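# Stand a flat-lying box upright on the cork mat

## Task

A closed box rests on its biggest face on the table next to a cork mat, and neither is attached to the table. Get the box standing on one of its four narrow faces: upright, not tilted, not balanced on an edge, with that entire face on the mat. The mat must still lie flat. The result must hold without the robot supporting anything. Finish by releasing the box and moving the hands away.

## Robot and tools

Robot: two arms, left_arm and right_arm, on opposite sides of the table. left_arm's base is on the +y side. Each arm carries the same five-finger right hand, so hand axes and numbers mean the same thing on both. The names left and right are not image sides.

World frame: one shared frame for all results. The origin is on the table top, halfway between the two arm bases. z = 0 is the table surface and +z is up. Positions are in metres, orientations are quaternions (w, x, y, z), and velocities are in m/s and rad/s. Reported hand positions can be slightly wrong, more so when an arm reaches far.

Hand point: a point fixed to the palm, 0.05 m in front of it, where index pad and thumb tip meet in a pinch. Its axes:
- +z runs along the straight fingers, which extend 0.06 to 0.07 m past the point.
- +y points out of the palm.
- +x points across the palm toward the little finger.
Across the palm the hand reaches 0.08 m on the little-finger side. On the thumb side it reaches 0.02 m with the thumb turned in front of the palm, and up to 0.09 m otherwise. A wrist bracket on the little-finger side sticks out 0.03 m beyond the point along +y and 0.11 m across; it can strike objects.

Row format (28 numbers, all in [-1, 1], both arms always included):
- left_arm dx, dy, dz, rx, ry, rz
- left hand little, ring, middle, index, thumb_bend, thumb_turn, force_limit, speed
- the same 14 for right_arm and the right hand

Arm numbers: dx to rz are an offset, not a pose. They are taken in the hand point's own axes. The base is the hand point's pose in the most recent result that showed it; for a second or later call in the same reply, or before any result has shown it, the base is where the hand is when the action begins. Scale: 1.0 = 0.6 m or 180 degrees. rx, ry, rz form a single rotation vector. All-zero offsets return the hand to its base pose; they do not mean stay still.

Hand numbers: they are absolute targets, not offsets.
- Fingers and thumb_bend: +1 is straight/open, -1 is fully curled.
- thumb_turn: +1 puts the thumb beside the palm, -1 puts it opposite the fingers.
- A pinch is roughly index -0.22, thumb_bend -0.75, thumb_turn -0.57.
- force_limit maps linearly from about 0 N at -1 to 10 N at +1 at the fingertip (15 N for the two thumb motors). It only stops closing motion.
- speed maps from near zero at -1 to full at +1; a full stroke at full speed takes 0.6 s.

Gripping: a motor starts only when its target changes by 0.01 or more. It then runs until it arrives or reaches force_limit, and afterwards stays locked. To keep a hand unchanged, repeat its last eight numbers; if it has none yet, send its hand_measured, hand_force_limit and hand_speed. With the thumb turned in front of the palm, the whole hand can wrap around objects 0.035 to 0.08 m wide, and the object then sits toward the wrist. Turn the thumb before reaching the object. For a gentle grip, close at speed -0.9 or below. A lost grip shows only as hand_load_n falling to near zero.

Tools:
- execute_actions {"actions": [...], "pictures": bool}. An empty list only reports state. One action {"rows": [[28 numbers]...], "steps": n} runs at most 15 steps of 1/30 s each, one row per step; the last row repeats if there are fewer rows than steps. Every row is measured from the same base, not from the previous row. {"steps": n} with no rows waits up to 300 steps, counted from the previous result. A refused call moves nothing.
- move {"target": [28 numbers], "speed": m/s 0.002 to 0.5 (default 0.25; turning up to twice that in rad/s), "stop_force": N 9 to 40}. Each hand follows a straight path to its offset target, and all paths finish together within 0.5 to 10 s. The hand numbers are sent when the move starts. With stop_force, an arm halts when the push against its motion rises that far, then backs off two steps and holds. Use stop_force only with slow speeds and without rotation, and not usable in the first 0.2 s of a scene. Omit it when lifting off a surface. The result line reports done, off_target, moving, held, contact or fault, plus limits (paced = target clipped; held = steps blocked), and each hand's distance from its target.
- wait {"seconds": 0 to 10}: lets the simulation run with no new command.
- zoom_image {"camera": "cam_left_wrist" or "cam_right_wrist", "region": [x0, y0, x1, y1]}: a crop in pixels, at most 504x504.
- show_instructions: shows the reference pages.
- finished_scene {"scene": current number}: ends and grades the scene; it cannot be undone.

Results: each arm's pose and velocities. Wrist force and torque are in end-effector axes; they are noisy, offset by up to about 4 N and saturate near 50 N, and the force points back into the arm when it presses. Hand data (six values each): hand_measured, hand_stopped_by (moving/target/force/stalled/fault) and hand_load_n (positive = finger being pushed open). A "pose unreachable" line or HELD means part of a command was blocked. A "Hand target" line gives the pose the controller is driving toward. Each step's command is clipped to within 100 mm and 16 degrees of the current pose, and motion trails commands by about 0.17 s, so check poses and send the remainder. Cameras: cam_left_wrist and cam_right_wrist, both 896x504.

Avoid:
- Arms are stiff. Pushing even slightly past a firm contact, or hitting fast, can trip a fault: 150 N external force or a joint torque limit, with wrist joints at 24.9 N m, stops the arm for 10 s.
- Never let the arms collide or press on each other.
- Do not knock the box or mat off the table, drop or slam the box, or wrinkle or shift the mat out of flat.
- Holding loads heats motors; MOTOR HOT warns from 70 °C, and at 85 °C the arm brakes.
- Loose objects may occasionally get a small push, so confirm the box stands by itself before finishing.

Each tool is called as name([rows], argument=value, ...), one row to a line, values as JSON.

Reference images:

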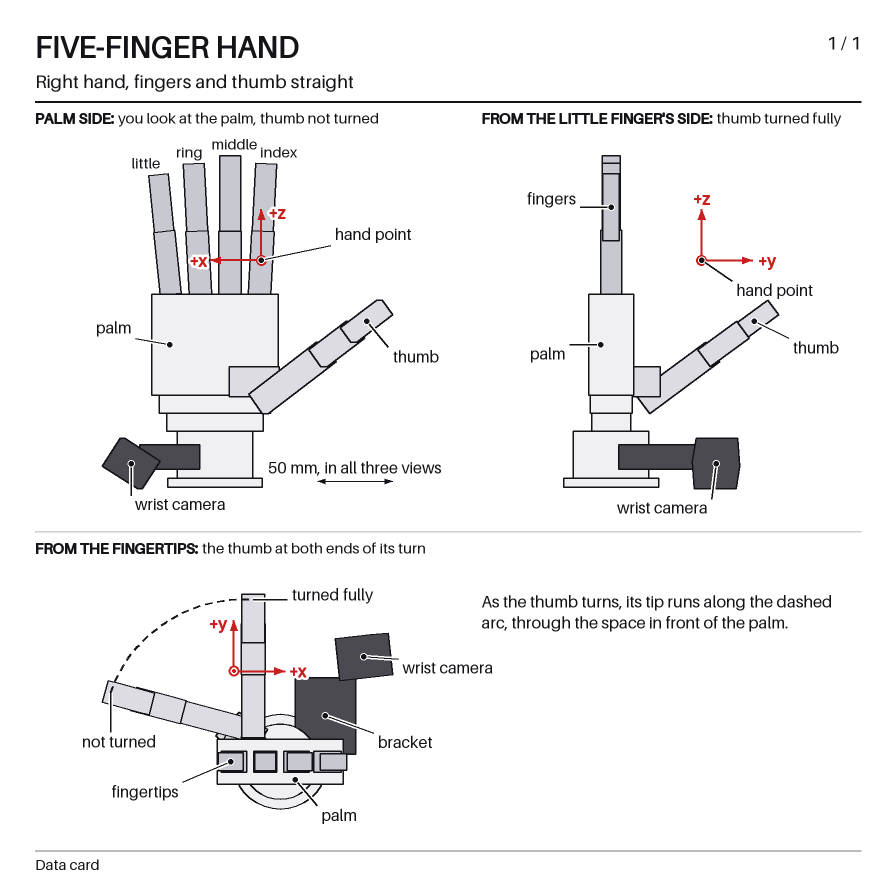

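## Session

execute_actions(actions=[])

Scene clock: 0.00 s of 5600.00 s.
left_arm: end_effector_position=(+0.3021, +0.4389, +0.4856) hand_measured=(+1.000, +1.000, +1.000, +1.000, +1.000, +1.000) hand_load_n=(+0.0, +0.0, +0.0, +0.0, +0.0, +0.0) hand_stopped_by=(target, target, target, target, target, target) hand_force_limit=0.00 hand_speed=-0.80 end_effector_quat_wxyz=(-0.000, +0.407, +0.913, -0.005) end_effector_velocity=(-0.000, -0.001, +0.000) end_effector_angular_velocity=(-0.002, +0.000, -0.002) | right_arm: end_effector_position=(+0.0736, -0.2791, +0.4790) hand_measured=(+1.000, +1.000, +1.000, +1.000, +1.000, +1.000) hand_load_n=(+0.0, +0.0, +0.0, +0.0, +0.0, +0.0) hand_stopped_by=(target, target, target, target, target, target) hand_force_limit=0.00 hand_speed=-0.80 end_effector_quat_wxyz=(-0.017, -0.323, +0.946, +0.010) end_effector_velocity=(-0.000, -0.000, +0.000) end_effector_angular_velocity=(+0.000, +0.002, -0.001)
Joint positions: left_arm=[ 0.568 -1.733  1.326  1.97   1.579 -1.896] | right_arm=[-1.156 -1.719  1.349  1.975  1.55  -1.861]
Joint velocities: left_arm=[-0.001 -0.001 -0.    -0.001  0.001  0.   ] | right_arm=[-0.001 -0.     0.     0.002 -0.001 -0.   ]
Wrist force (N, on the end effector, along its own x y z axes, offset not removed): no reading
Wrist torque (N m, same axes, about the end effector's origin, offset not removed): no reading
Hand target (left_arm): +0.302, +0.439, +0.486; -0.000, +0.407, +0.913, -0.005
Hand target (right_arm): +0.074, -0.279, +0.479; -0.017, -0.323, +0.946, +0.010

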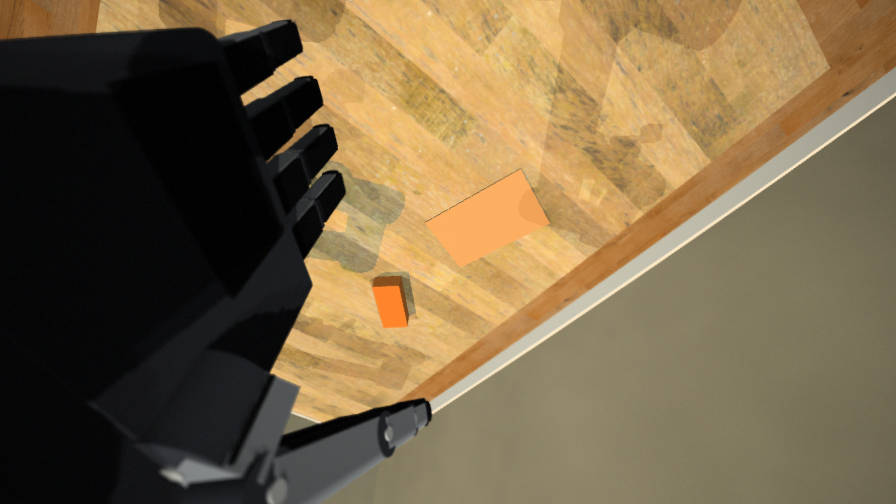

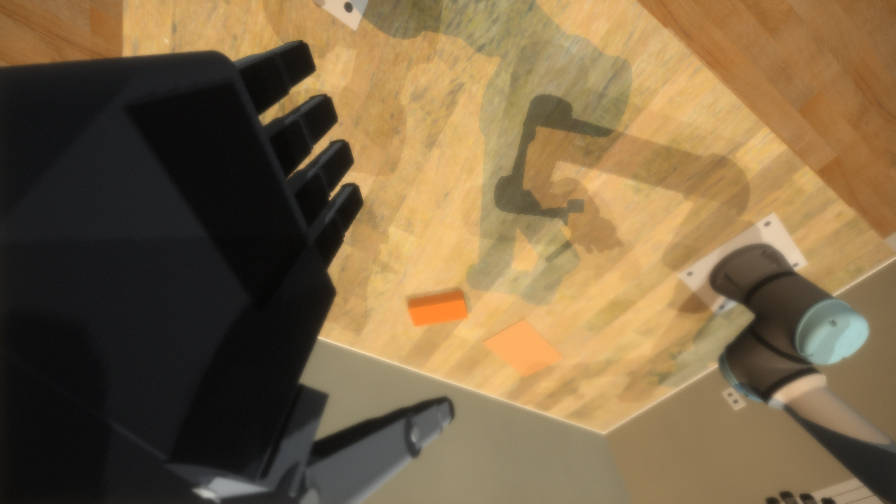

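move(target=[-0.483,-0.21,0.333,0,0,0,1,1,1,1,1,-1,0,0,0,0,0,0,0,0,1,1,1,1,1,1,0,-0.8])

Scene clock: 12.03 s of 5600.00 s.
left_arm: end_effector_position=(+0.4013, +0.1373, +0.2885) hand_measured=(+1.000, +1.000, +1.000, +1.000, +1.000, -1.000) hand_load_n=(+0.0, +0.0, +0.0, +0.0, +0.0, +0.0) hand_stopped_by=(target, target, target, target, target, target) hand_force_limit=0.00 hand_speed=0.00 end_effector_quat_wxyz=(-0.000, +0.407, +0.913, -0.005) end_effector_velocity=(+0.000, -0.003, -0.001) end_effector_angular_velocity=(-0.001, +0.001, -0.002) | right_arm: end_effector_position=(+0.0736, -0.2791, +0.4790) hand_measured=(+1.000, +1.000, +1.000, +1.000, +1.000, +1.000) hand_load_n=(+0.0, +0.0, +0.0, +0.0, +0.0, +0.0) hand_stopped_by=(target, target, target, target, target, target) hand_force_limit=0.00 hand_speed=-0.80 end_effector_quat_wxyz=(-0.017, -0.323, +0.946, +0.010) end_effector_velocity=(+0.000, -0.000, -0.000) end_effector_angular_velocity=(-0.001, -0.001, -0.000)
Joint positions: left_arm=[ 0.512 -1.057  1.038  1.582  1.579 -1.952] | right_arm=[-1.156 -1.719  1.349  1.975  1.55  -1.861]
Joint velocities: left_arm=[-0.001  0.006 -0.008  0.001  0.001  0.   ] | right_arm=[-0.    -0.     0.001 -0.001  0.001 -0.   ]
Wrist force (N, on the end effector, along its own x y z axes, offset not removed): left_arm=[3.7 0.5 -1.3] | right_arm=[-3.0 -4.6 1.7]
Wrist torque (N m, same axes, about the end effector's origin, offset not removed): left_arm=[0.07 -0.57 0.25] | right_arm=[-0.87 0.38 -0.21]
Hand target (left_arm): +0.401, +0.137, +0.288; -0.000, +0.407, +0.913, -0.005
Hand target (right_arm): +0.074, -0.279, +0.479; -0.017, -0.323, +0.946, +0.010
Off the commanded pose (left_arm): 0.000 m, 0 deg.
Off the commanded pose (right_arm): 0.000 m, 0 deg.
After step 90, 6.87 s passed at rest.
move: done
camera_calibration (this result's frames):
cam_left_wrist: T_world_to_cam=[[0.793378, 0.608673, -0.00832894, -0.405379], [0.50207, -0.646567, 0.574349, -0.289617], [0.344205, -0.459857, -0.818569, 0.29284], [0, 0, 0, 1]] pos_world=[0.36623, 0.194151, 0.402674]
cam_right_wrist: T_world_to_cam=[[-0.501776, 0.864983, 0.0050079, 0.276724], [0.724181, 0.416916, 0.549311, -0.204906], [0.473057, 0.279258, -0.835603, 0.573276], [0, 0, 0, 1]] pos_world=[0.01605, -0.314025, 0.590202]

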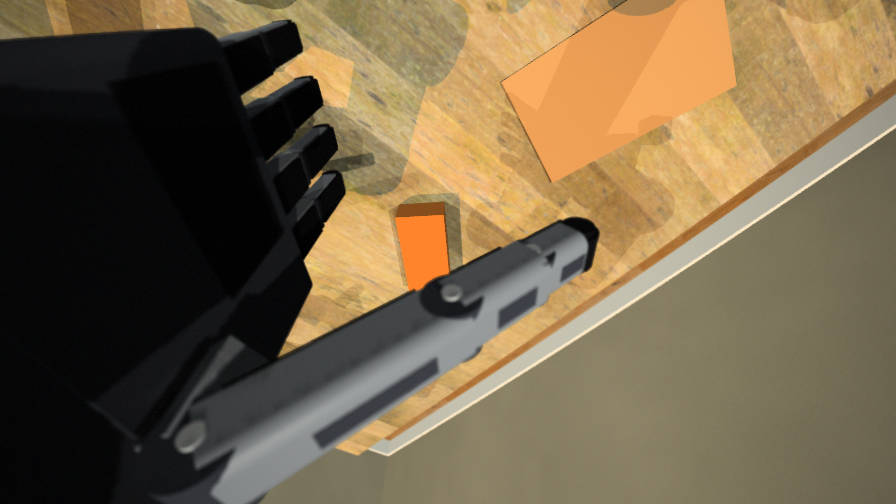

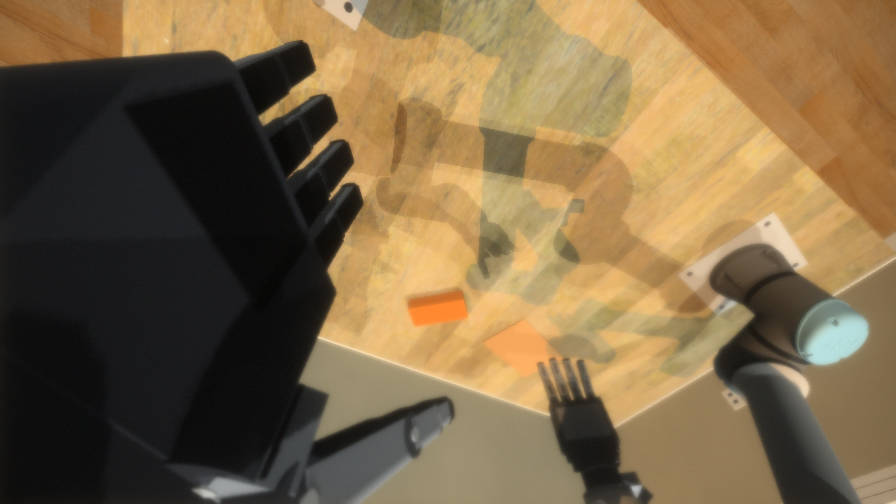

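move(target=[0,0,0,0,0,-0.989,1,1,1,1,1,-1,0.2,0,0,0,0,0,0,0,1,1,1,1,1,1,0,-0.8], speed=0.5)

move(target=[0,0,0,0.25,0,0,1,1,1,1,1,-1,0.2,0,0,0,0,0,0,0,1,1,1,1,1,1,0,-0.8], speed=0.5)

Scene clock: 31.50 s of 5600.00 s.
left_arm: end_effector_position=(+0.4013, +0.1376, +0.2883) hand_measured=(+1.000, +1.000, +1.000, +1.000, +1.000, -1.000) hand_load_n=(+0.0, +0.0, +0.0, +0.0, +0.0, +0.0) hand_stopped_by=(target, target, target, target, target, target) hand_force_limit=0.20 hand_speed=0.00 end_effector_quat_wxyz=(+0.006, +0.906, -0.423, -0.001) end_effector_velocity=(+0.000, +0.000, -0.000) end_effector_angular_velocity=(-0.000, -0.004, +0.015) | right_arm: end_effector_position=(+0.0736, -0.2791, +0.4790) hand_measured=(+1.000, +1.000, +1.000, +1.000, +1.000, +1.000) hand_load_n=(+0.0, +0.0, +0.0, +0.0, +0.0, +0.0) hand_stopped_by=(target, target, target, target, target, target) hand_force_limit=0.00 hand_speed=-0.80 end_effector_quat_wxyz=(-0.017, -0.323, +0.946, +0.010) end_effector_velocity=(-0.000, -0.000, +0.000) end_effector_angular_velocity=(-0.001, +0.001, -0.000)
Joint positions: left_arm=[ 0.759 -0.86   0.723  1.704  1.581 -4.81 ] | right_arm=[-1.156 -1.719  1.349  1.975  1.55  -1.861]
Joint velocities: left_arm=[-0.    -0.006  0.01  -0.006 -0.003 -0.015] | right_arm=[-0.     0.    -0.     0.001  0.    -0.   ]
Wrist force (N, on the end effector, along its own x y z axes, offset not removed): left_arm=[-1.4 0.6 1.1] | right_arm=[0.2 -1.2 -1.0]
Wrist torque (N m, same axes, about the end effector's origin, offset not removed): left_arm=[0.03 0.14 0.01] | right_arm=[-0.08 0.14 0.07]
Hand target (left_arm): +0.401, +0.138, +0.288; +0.005, +0.906, -0.423, -0.000
Hand target (right_arm): +0.074, -0.279, +0.479; -0.017, -0.323, +0.946, +0.010
Off the commanded pose (left_arm): 0.000 m, 0 deg.
Off the commanded pose (right_arm): 0.000 m, 0 deg.
After step 90, 12.67 s passed at rest.
move: done
camera_calibration (this result's frames):
cam_left_wrist: T_world_to_cam=[[-0.814803, -0.57962, 0.011704, 0.397575], [-0.472074, 0.675067, 0.566949, -0.0781524], [-0.336516, 0.456426, -0.82367, 0.441324], [0, 0, 0, 1]] pos_world=[0.435564, 0.0817691, 0.40316]
cam_right_wrist: T_world_to_cam=[[-0.501776, 0.864983, 0.00500783, 0.276724], [0.724181, 0.416916, 0.549311, -0.204906], [0.473057, 0.279258, -0.835603, 0.573276], [0, 0, 0, 1]] pos_world=[0.01605, -0.314025, 0.590202]

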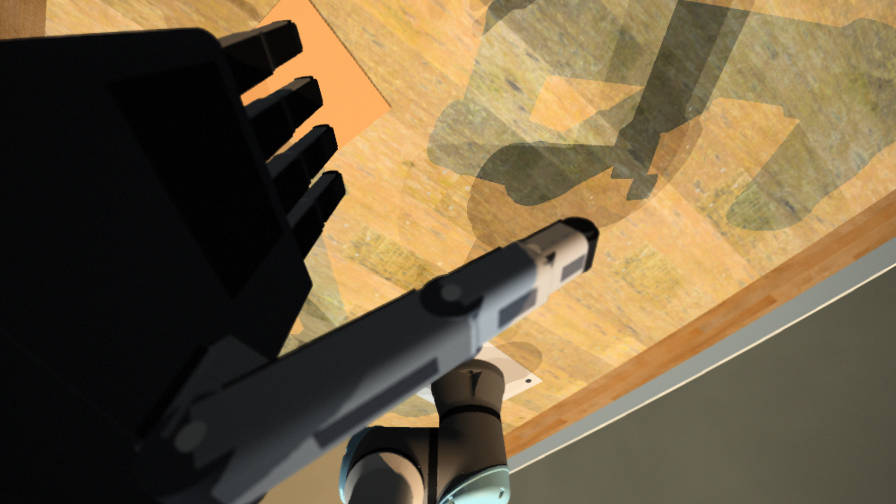

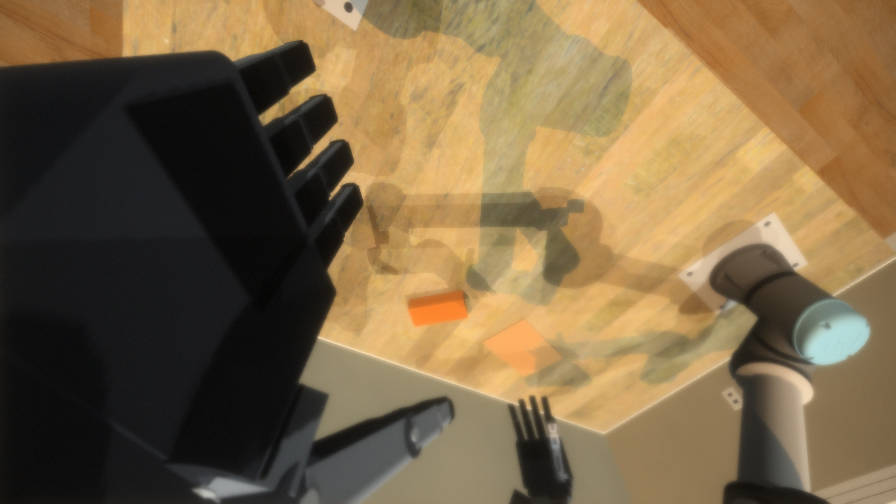

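Scene clock: 33.00 s of 5600.00 s.
left_arm: end_effector_position=(+0.4014, +0.1373, +0.2887) hand_measured=(+1.000, +1.000, +1.000, +1.000, +1.000, -1.000) hand_load_n=(+0.0, +0.0, +0.0, +0.0, +0.0, +0.0) hand_stopped_by=(target, target, target, target, target, target) hand_force_limit=0.20 hand_speed=0.00 end_effector_quat_wxyz=(-0.341, +0.839, -0.392, +0.161) end_effector_velocity=(-0.000, +0.001, -0.001) end_effector_angular_velocity=(+0.009, -0.009, +0.004) | right_arm: end_effector_position=(+0.0736, -0.2791, +0.4790) hand_measured=(+1.000, +1.000, +1.000, +1.000, +1.000, +1.000) hand_load_n=(+0.0, +0.0, +0.0, +0.0, +0.0, +0.0) hand_stopped_by=(target, target, target, target, target, target) hand_force_limit=0.00 hand_speed=-0.80 end_effector_quat_wxyz=(-0.017, -0.323, +0.946, +0.010) end_effector_velocity=(-0.001, -0.001, +0.000) end_effector_angular_velocity=(-0.001, -0.000, -0.000)
Joint positions: left_arm=[ 0.428 -0.871  0.909  1.916  0.881 -5.281] | right_arm=[-1.156 -1.719  1.349  1.975  1.55  -1.861]
Joint velocities: left_arm=[-0.004  0.001  0.008  0.007 -0.007 -0.015] | right_arm=[-0.    -0.001  0.001  0.001  0.001  0.   ]
Wrist force (N, on the end effector, along its own x y z axes, offset not removed): left_arm=[1.9 -4.4 -3.9] | right_arm=[0.2 0.6 -1.6]
Wrist torque (N m, same axes, about the end effector's origin, offset not removed): left_arm=[-0.31 -0.21 -0.06] | right_arm=[0.11 -0.03 0.09]
Hand target (left_arm): +0.401, +0.137, +0.289; -0.342, +0.839, -0.392, +0.161
Hand target (right_arm): +0.074, -0.279, +0.479; -0.017, -0.323, +0.946, +0.010
Off the commanded pose (left_arm): 0.001 m, 0 deg.
Off the commanded pose (right_arm): 0.000 m, 0 deg.
move: done
camera_calibration (this result's frames):
cam_left_wrist: T_world_to_cam=[[-0.596706, -0.399429, -0.695988, 0.489527], [-0.796095, 0.403681, 0.450859, 0.1227], [0.100871, 0.823103, -0.558862, 0.139473], [0, 0, 0, 1]] pos_world=[0.375716, 0.0311989, 0.363331]
cam_right_wrist: T_world_to_cam=[[-0.501776, 0.864983, 0.00500786, 0.276724], [0.724181, 0.416917, 0.549311, -0.204906], [0.473057, 0.279258, -0.835603, 0.573276], [0, 0, 0, 1]] pos_world=[0.01605, -0.314025, 0.590202]

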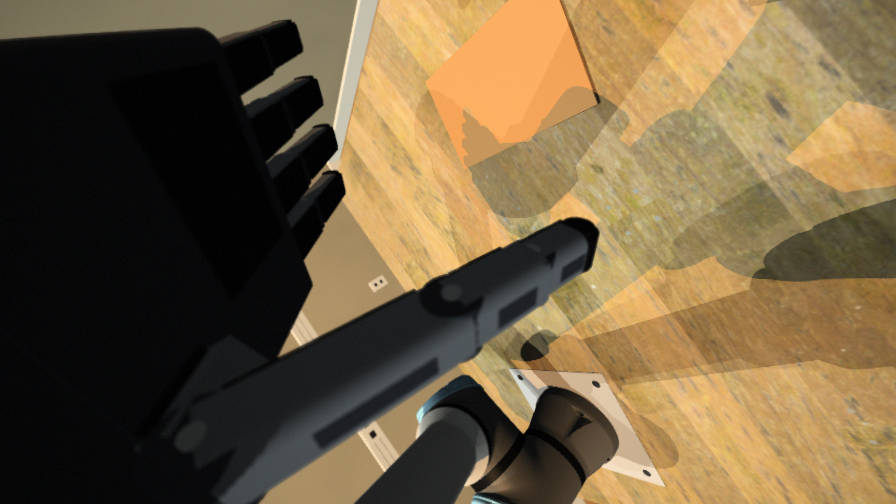

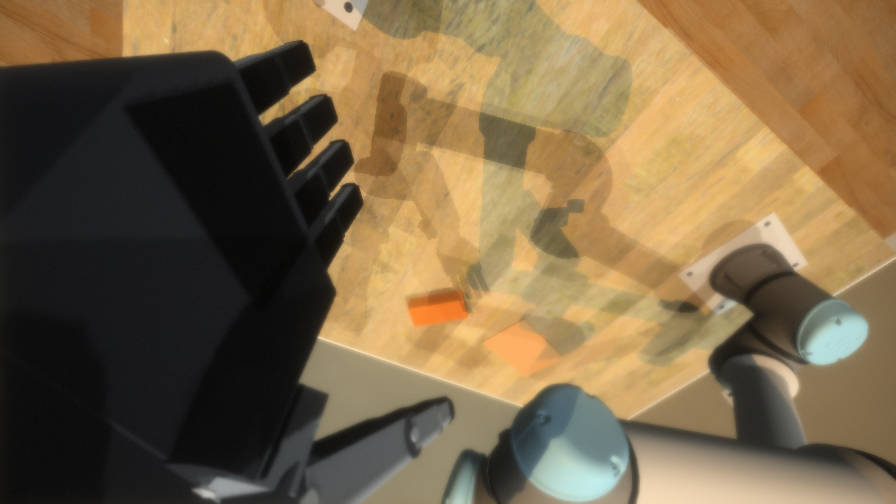

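move(target=[0.293,0.28,0.165,0,0,0,1,1,1,1,1,-1,0.2,0,0,0,0,0,0,0,1,1,1,1,1,1,0,-0.8])

Scene clock: 37.53 s of 5600.00 s.
left_arm: end_effector_position=(+0.4744, -0.0291, +0.1010) hand_measured=(+1.000, +1.000, +1.000, +1.000, +1.000, -1.000) hand_load_n=(+0.0, +0.0, +0.0, +0.0, +0.0, +0.0) hand_stopped_by=(target, target, target, target, target, target) hand_force_limit=0.20 hand_speed=0.00 end_effector_quat_wxyz=(-0.296, +0.831, -0.398, +0.253) end_effector_velocity=(+0.002, -0.001, -0.002) end_effector_angular_velocity=(-0.008, +0.006, -0.009) | right_arm: end_effector_position=(+0.0736, -0.2791, +0.4790) hand_measured=(+1.000, +1.000, +1.000, +1.000, +1.000, +1.000) hand_load_n=(+0.0, +0.0, +0.0, +0.0, +0.0, +0.0) hand_stopped_by=(target, target, target, target, target, target) hand_force_limit=0.00 hand_speed=-0.80 end_effector_quat_wxyz=(-0.017, -0.323, +0.946, +0.010) end_effector_velocity=(-0.000, +0.000, -0.000) end_effector_angular_velocity=(+0.000, -0.001, +0.001)
Joint positions: left_arm=[ 0.433 -0.196  0.035  1.877  0.781 -5.176] | right_arm=[-1.156 -1.719  1.349  1.975  1.55  -1.861]
Joint velocities: left_arm=[ 0.004 -0.001 -0.003 -0.017  0.006  0.02 ] | right_arm=[ 0.001 -0.     0.    -0.001  0.    -0.   ]
Wrist force (N, on the end effector, along its own x y z axes, offset not removed): left_arm=[-0.9 -0.9 0.1] | right_arm=[0.9 -0.3 -0.4]
Wrist torque (N m, same axes, about the end effector's origin, offset not removed): left_arm=[-0.04 0.12 0.08] | right_arm=[-0.06 0.07 0.07]
Hand target (left_arm): +0.475, -0.029, +0.101; -0.295, +0.831, -0.399, +0.254
Hand target (right_arm): +0.074, -0.279, +0.479; -0.017, -0.323, +0.946, +0.010
Off the commanded pose (left_arm): 0.002 m, 12 deg.
Off the commanded pose (right_arm): 0.000 m, 0 deg.
elbow stopped short (left arm): the move would have taken joint 3 (elbow) straighter than the controller allows; a more bent joint 3 avoids this.
move: off_target (left_arm)
camera_calibration (this result's frames):
cam_left_wrist: T_world_to_cam=[[-0.554284, -0.443663, -0.704225, 0.315373], [-0.795162, 0.532268, 0.29053, 0.352202], [0.245939, 0.721009, -0.647812, 0.10136], [0, 0, 0, 1]] pos_world=[0.429936, -0.120628, 0.185431]
cam_right_wrist: T_world_to_cam=[[-0.501776, 0.864983, 0.00500801, 0.276724], [0.724181, 0.416916, 0.549311, -0.204906], [0.473057, 0.279258, -0.835603, 0.573276], [0, 0, 0, 1]] pos_world=[0.01605, -0.314025, 0.590202]

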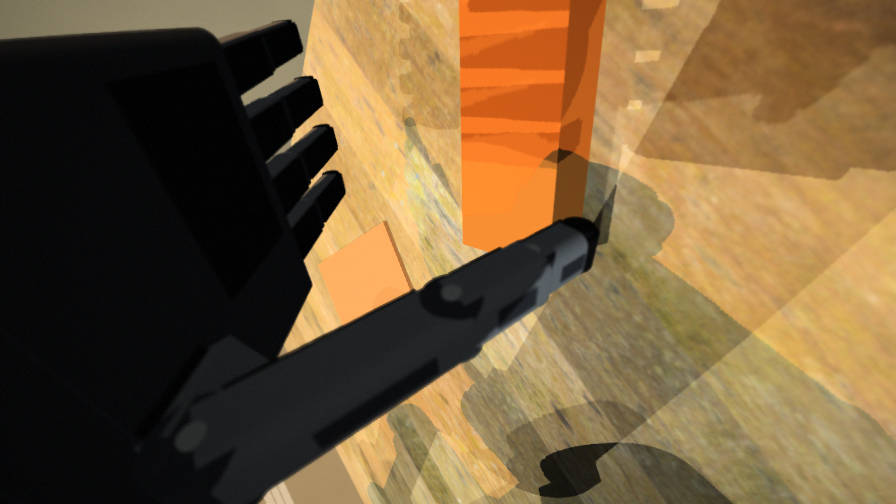

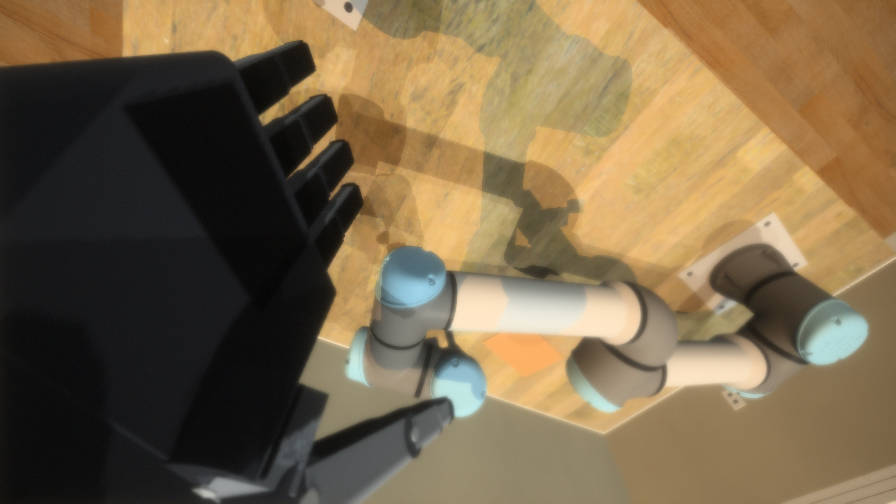

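move(target=[-0.4,-0.3,-0.5,0,0,0,1,1,1,1,1,-1,0.2,0,0,0,0,0,0,-0.511,1,1,1,1,1,-1,0.2,0], speed=0.4)

move(target=[0,0,0,0,0,0,1,1,1,1,1,-1,0.2,0,0,0,0,0.25,0,0,1,1,1,1,1,-1,0.2,0], speed=0.4)

Scene clock: 59.50 s of 5600.00 s.
left_arm: end_effector_position=(+0.2367, +0.1702, +0.3899) hand_measured=(+1.000, +1.000, +1.000, +1.000, +1.000, -1.000) hand_load_n=(+0.0, +0.0, +0.0, +0.0, +0.0, +0.0) hand_stopped_by=(target, target, target, target, target, target) hand_force_limit=0.20 hand_speed=0.00 end_effector_quat_wxyz=(-0.295, +0.830, -0.398, +0.254) end_effector_velocity=(-0.002, +0.001, +0.001) end_effector_angular_velocity=(-0.001, +0.000, +0.001) | right_arm: end_effector_position=(+0.0737, -0.2791, +0.4791) hand_measured=(+1.000, +1.000, +1.000, +1.000, +1.000, -1.000) hand_load_n=(+0.0, +0.0, +0.0, +0.0, +0.0, +0.0) hand_stopped_by=(target, target, target, target, target, target) hand_force_limit=0.20 hand_speed=0.00 end_effector_quat_wxyz=(-0.005, -0.905, +0.426, +0.019) end_effector_velocity=(+0.000, -0.000, +0.000) end_effector_angular_velocity=(+0.001, -0.000, +0.008)
Joint positions: left_arm=[ 0.04  -1.268  1.275  2.046  0.905 -5.679] | right_arm=[-0.967 -1.463  1.101  1.962  1.544 -3.276]
Joint velocities: left_arm=[-0.004 -0.004  0.002  0.004  0.002 -0.006] | right_arm=[ 0.001  0.001 -0.002  0.    -0.    -0.007]
Wrist force (N, on the end effector, along its own x y z axes, offset not removed): left_arm=[3.0 0.2 -0.3] | right_arm=[-2.6 -2.2 2.2]
Wrist torque (N m, same axes, about the end effector's origin, offset not removed): left_arm=[0.17 -0.28 0.33] | right_arm=[-0.43 0.51 -0.08]
Hand target (left_arm): +0.237, +0.170, +0.390; -0.295, +0.830, -0.398, +0.254
Hand target (right_arm): +0.074, -0.279, +0.479; +0.005, +0.905, -0.426, -0.019
Off the commanded pose (left_arm): 0.000 m, 0 deg.
Off the commanded pose (right_arm): 0.000 m, 0 deg.
After step 90, 16.27 s passed at rest.
move: done
camera_calibration (this result's frames):
cam_left_wrist: T_world_to_cam=[[-0.554151, -0.443721, -0.704293, 0.475505], [-0.795032, 0.532833, 0.289849, -0.0267322], [0.246659, 0.720556, -0.648042, 0.203233], [0, 0, 0, 1]] pos_world=[0.192119, 0.0787941, 0.474347]
cam_right_wrist: T_world_to_cam=[[-0.847814, -0.530233, 0.00799606, -0.0885451], [-0.421652, 0.683191, 0.596205, -0.0687108], [-0.32159, 0.502099, -0.802793, 0.678428], [0, 0, 0, 1]] pos_world=[0.114134, -0.340645, 0.58631]

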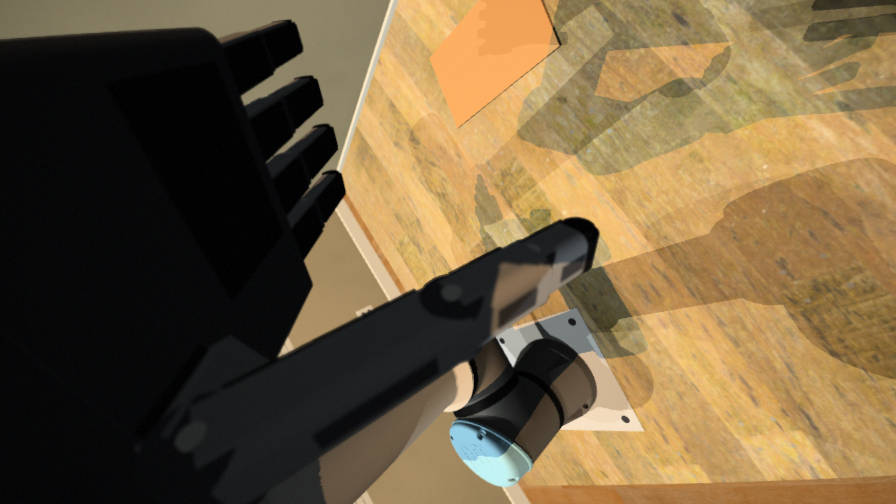

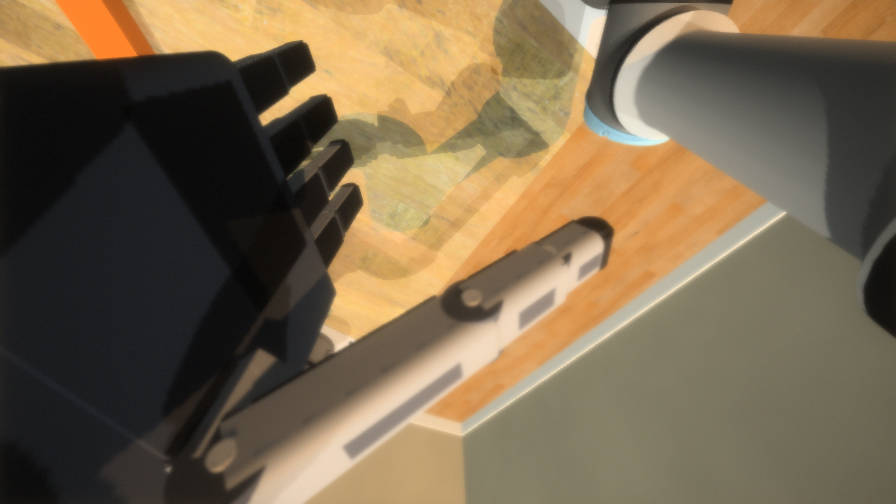

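Scene clock: 61.17 s of 5600.00 s.
left_arm: end_effector_position=(+0.2367, +0.1702, +0.3899) hand_measured=(+1.000, +1.000, +1.000, +1.000, +1.000, -1.000) hand_load_n=(+0.0, +0.0, +0.0, +0.0, +0.0, +0.0) hand_stopped_by=(target, target, target, target, target, target) hand_force_limit=0.20 hand_speed=0.00 end_effector_quat_wxyz=(-0.295, +0.830, -0.398, +0.254) end_effector_velocity=(+0.000, +0.000, +0.000) end_effector_angular_velocity=(+0.001, +0.000, +0.001) | right_arm: end_effector_position=(+0.0737, -0.2790, +0.4787) hand_measured=(+1.000, +1.000, +1.000, +1.000, +1.000, -1.000) hand_load_n=(+0.0, +0.0, +0.0, +0.0, +0.0, +0.0) hand_stopped_by=(target, target, target, target, target, target) hand_force_limit=0.20 hand_speed=0.00 end_effector_quat_wxyz=(+0.341, -0.838, +0.401, -0.146) end_effector_velocity=(+0.001, -0.000, -0.000) end_effector_angular_velocity=(+0.015, -0.003, +0.003)
Joint positions: left_arm=[ 0.04  -1.268  1.275  2.046  0.905 -5.679] | right_arm=[-1.201 -1.967  1.396  1.422  1.301 -3.395]
Joint velocities: left_arm=[ 0.001  0.    -0.     0.001  0.     0.   ] | right_arm=[-0.043 -0.016  0.014  0.001 -0.041 -0.027]
Wrist force (N, on the end effector, along its own x y z axes, offset not removed): left_arm=[-2.1 -2.5 0.1] | right_arm=[0.9 -2.5 -0.3]
Wrist torque (N m, same axes, about the end effector's origin, offset not removed): left_arm=[-0.33 0.36 -0.22] | right_arm=[-0.33 -0.10 0.05]
Hand target (left_arm): +0.237, +0.170, +0.390; -0.295, +0.830, -0.398, +0.254
Hand target (right_arm): +0.074, -0.279, +0.479; -0.341, +0.837, -0.401, +0.145
Off the commanded pose (left_arm): 0.000 m, 0 deg.
Off the commanded pose (right_arm): 0.000 m, 0 deg.
move: done
camera_calibration (this result's frames):
cam_left_wrist: T_world_to_cam=[[-0.554151, -0.443721, -0.704293, 0.475504], [-0.795032, 0.532833, 0.289848, -0.026732], [0.246659, 0.720555, -0.648043, 0.203234], [0, 0, 0, 1]] pos_world=[0.192119, 0.078794, 0.474347]
cam_right_wrist: T_world_to_cam=[[-0.640126, -0.331011, -0.693304, 0.287563], [-0.759447, 0.409009, 0.505918, -0.0769673], [0.116103, 0.850379, -0.513202, 0.6043], [0, 0, 0, 1]] pos_world=[0.0554627, -0.387217, 0.548436]

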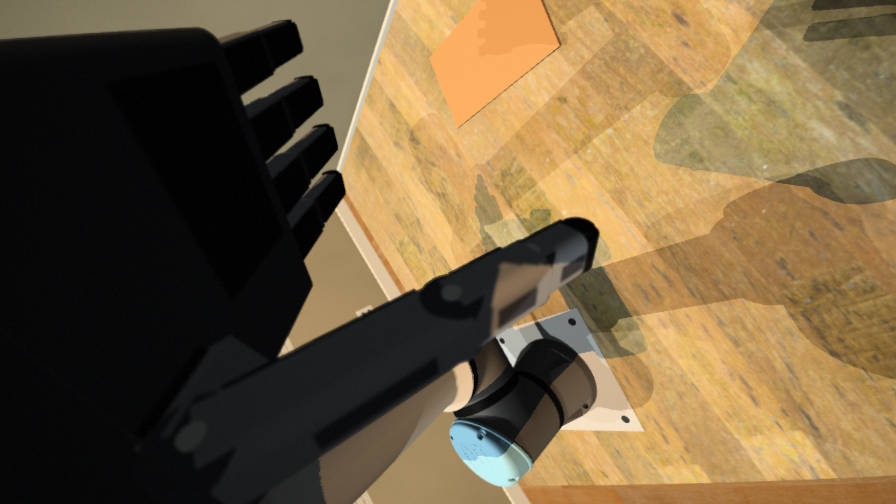

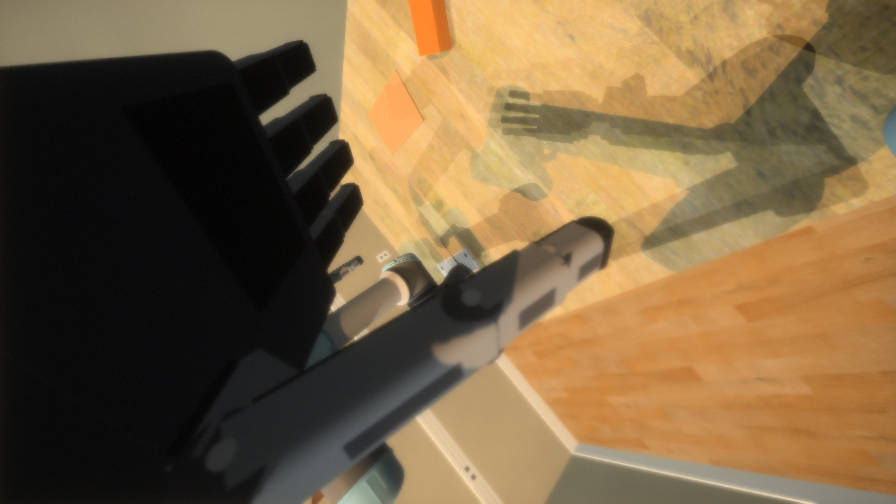

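move(target=[-0.31,-0.1,0.1,0,0,0,1,1,1,1,1,-1,0.2,0,0.113,-0.107,0.995,0,0,0,1,1,1,1,1,-1,0.2,0], speed=0.3)

Scene clock: 66.80 s of 5600.00 s.
left_arm: end_effector_position=(+0.2034, +0.3687, +0.3548) hand_measured=(+1.000, +1.000, +1.000, +1.000, +1.000, -1.000) hand_load_n=(+0.0, +0.0, +0.0, +0.0, +0.0, +0.0) hand_stopped_by=(target, target, target, target, target, target) hand_force_limit=0.20 hand_speed=0.00 end_effector_quat_wxyz=(-0.295, +0.830, -0.398, +0.254) end_effector_velocity=(-0.000, +0.000, +0.000) end_effector_angular_velocity=(-0.002, -0.000, +0.001) | right_arm: end_effector_position=(+0.4628, -0.0315, +0.0888) hand_measured=(+1.000, +1.000, +1.000, +1.000, +1.000, -1.000) hand_load_n=(+0.0, +0.0, +0.0, +0.0, +0.0, +0.0) hand_stopped_by=(target, target, target, target, target, target) hand_force_limit=0.20 hand_speed=0.00 end_effector_quat_wxyz=(+0.341, -0.838, +0.401, -0.146) end_effector_velocity=(+0.002, +0.002, -0.000) end_effector_angular_velocity=(-0.000, -0.001, -0.000)
Joint positions: left_arm=[-0.212 -1.799  1.949  2.05   1.039 -5.938] | right_arm=[-1.002 -0.874  1.157  0.538  1.435 -3.244]
Joint velocities: left_arm=[-0.001 -0.002  0.001  0.001  0.001 -0.002] | right_arm=[ 0.001  0.007 -0.012  0.004  0.001  0.   ]
Wrist force (N, on the end effector, along its own x y z axes, offset not removed): left_arm=[-0.3 -1.0 -2.2] | right_arm=[-2.1 -1.6 -2.2]
Wrist torque (N m, same axes, about the end effector's origin, offset not removed): left_arm=[0.06 -0.02 0.20] | right_arm=[-0.11 0.44 0.02]
Hand target (left_arm): +0.203, +0.369, +0.355; -0.295, +0.830, -0.398, +0.254
Hand target (right_arm): +0.463, -0.031, +0.089; -0.341, +0.838, -0.401, +0.146
Off the commanded pose (left_arm): 0.001 m, 0 deg.
Off the commanded pose (right_arm): 0.001 m, 0 deg.
move: done
camera_calibration (this result's frames):
cam_left_wrist: T_world_to_cam=[[-0.554088, -0.44388, -0.704242, 0.520421], [-0.794995, 0.533082, 0.289492, -0.148775], [0.246919, 0.720273, -0.648257, 0.045831], [0, 0, 0, 1]] pos_world=[0.158767, 0.277303, 0.439282]
cam_right_wrist: T_world_to_cam=[[-0.639878, -0.331194, -0.693446, 0.34807], [-0.759624, 0.409166, 0.505524, 0.314749], [0.116308, 0.850232, -0.513399, 0.148477], [0, 0, 0, 1]] pos_world=[0.444544, -0.139746, 0.158483]

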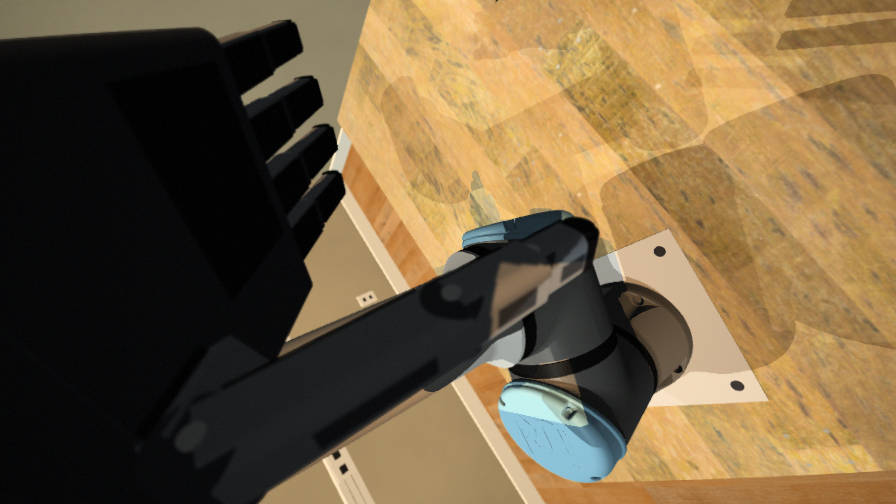

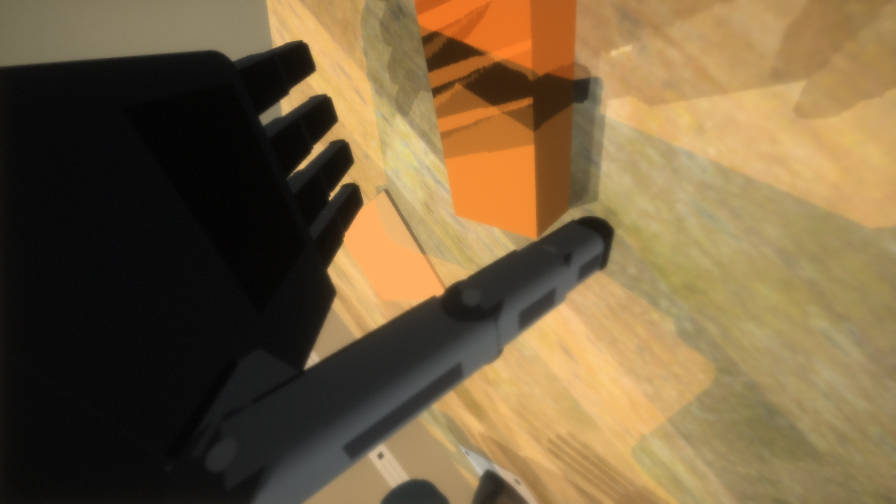

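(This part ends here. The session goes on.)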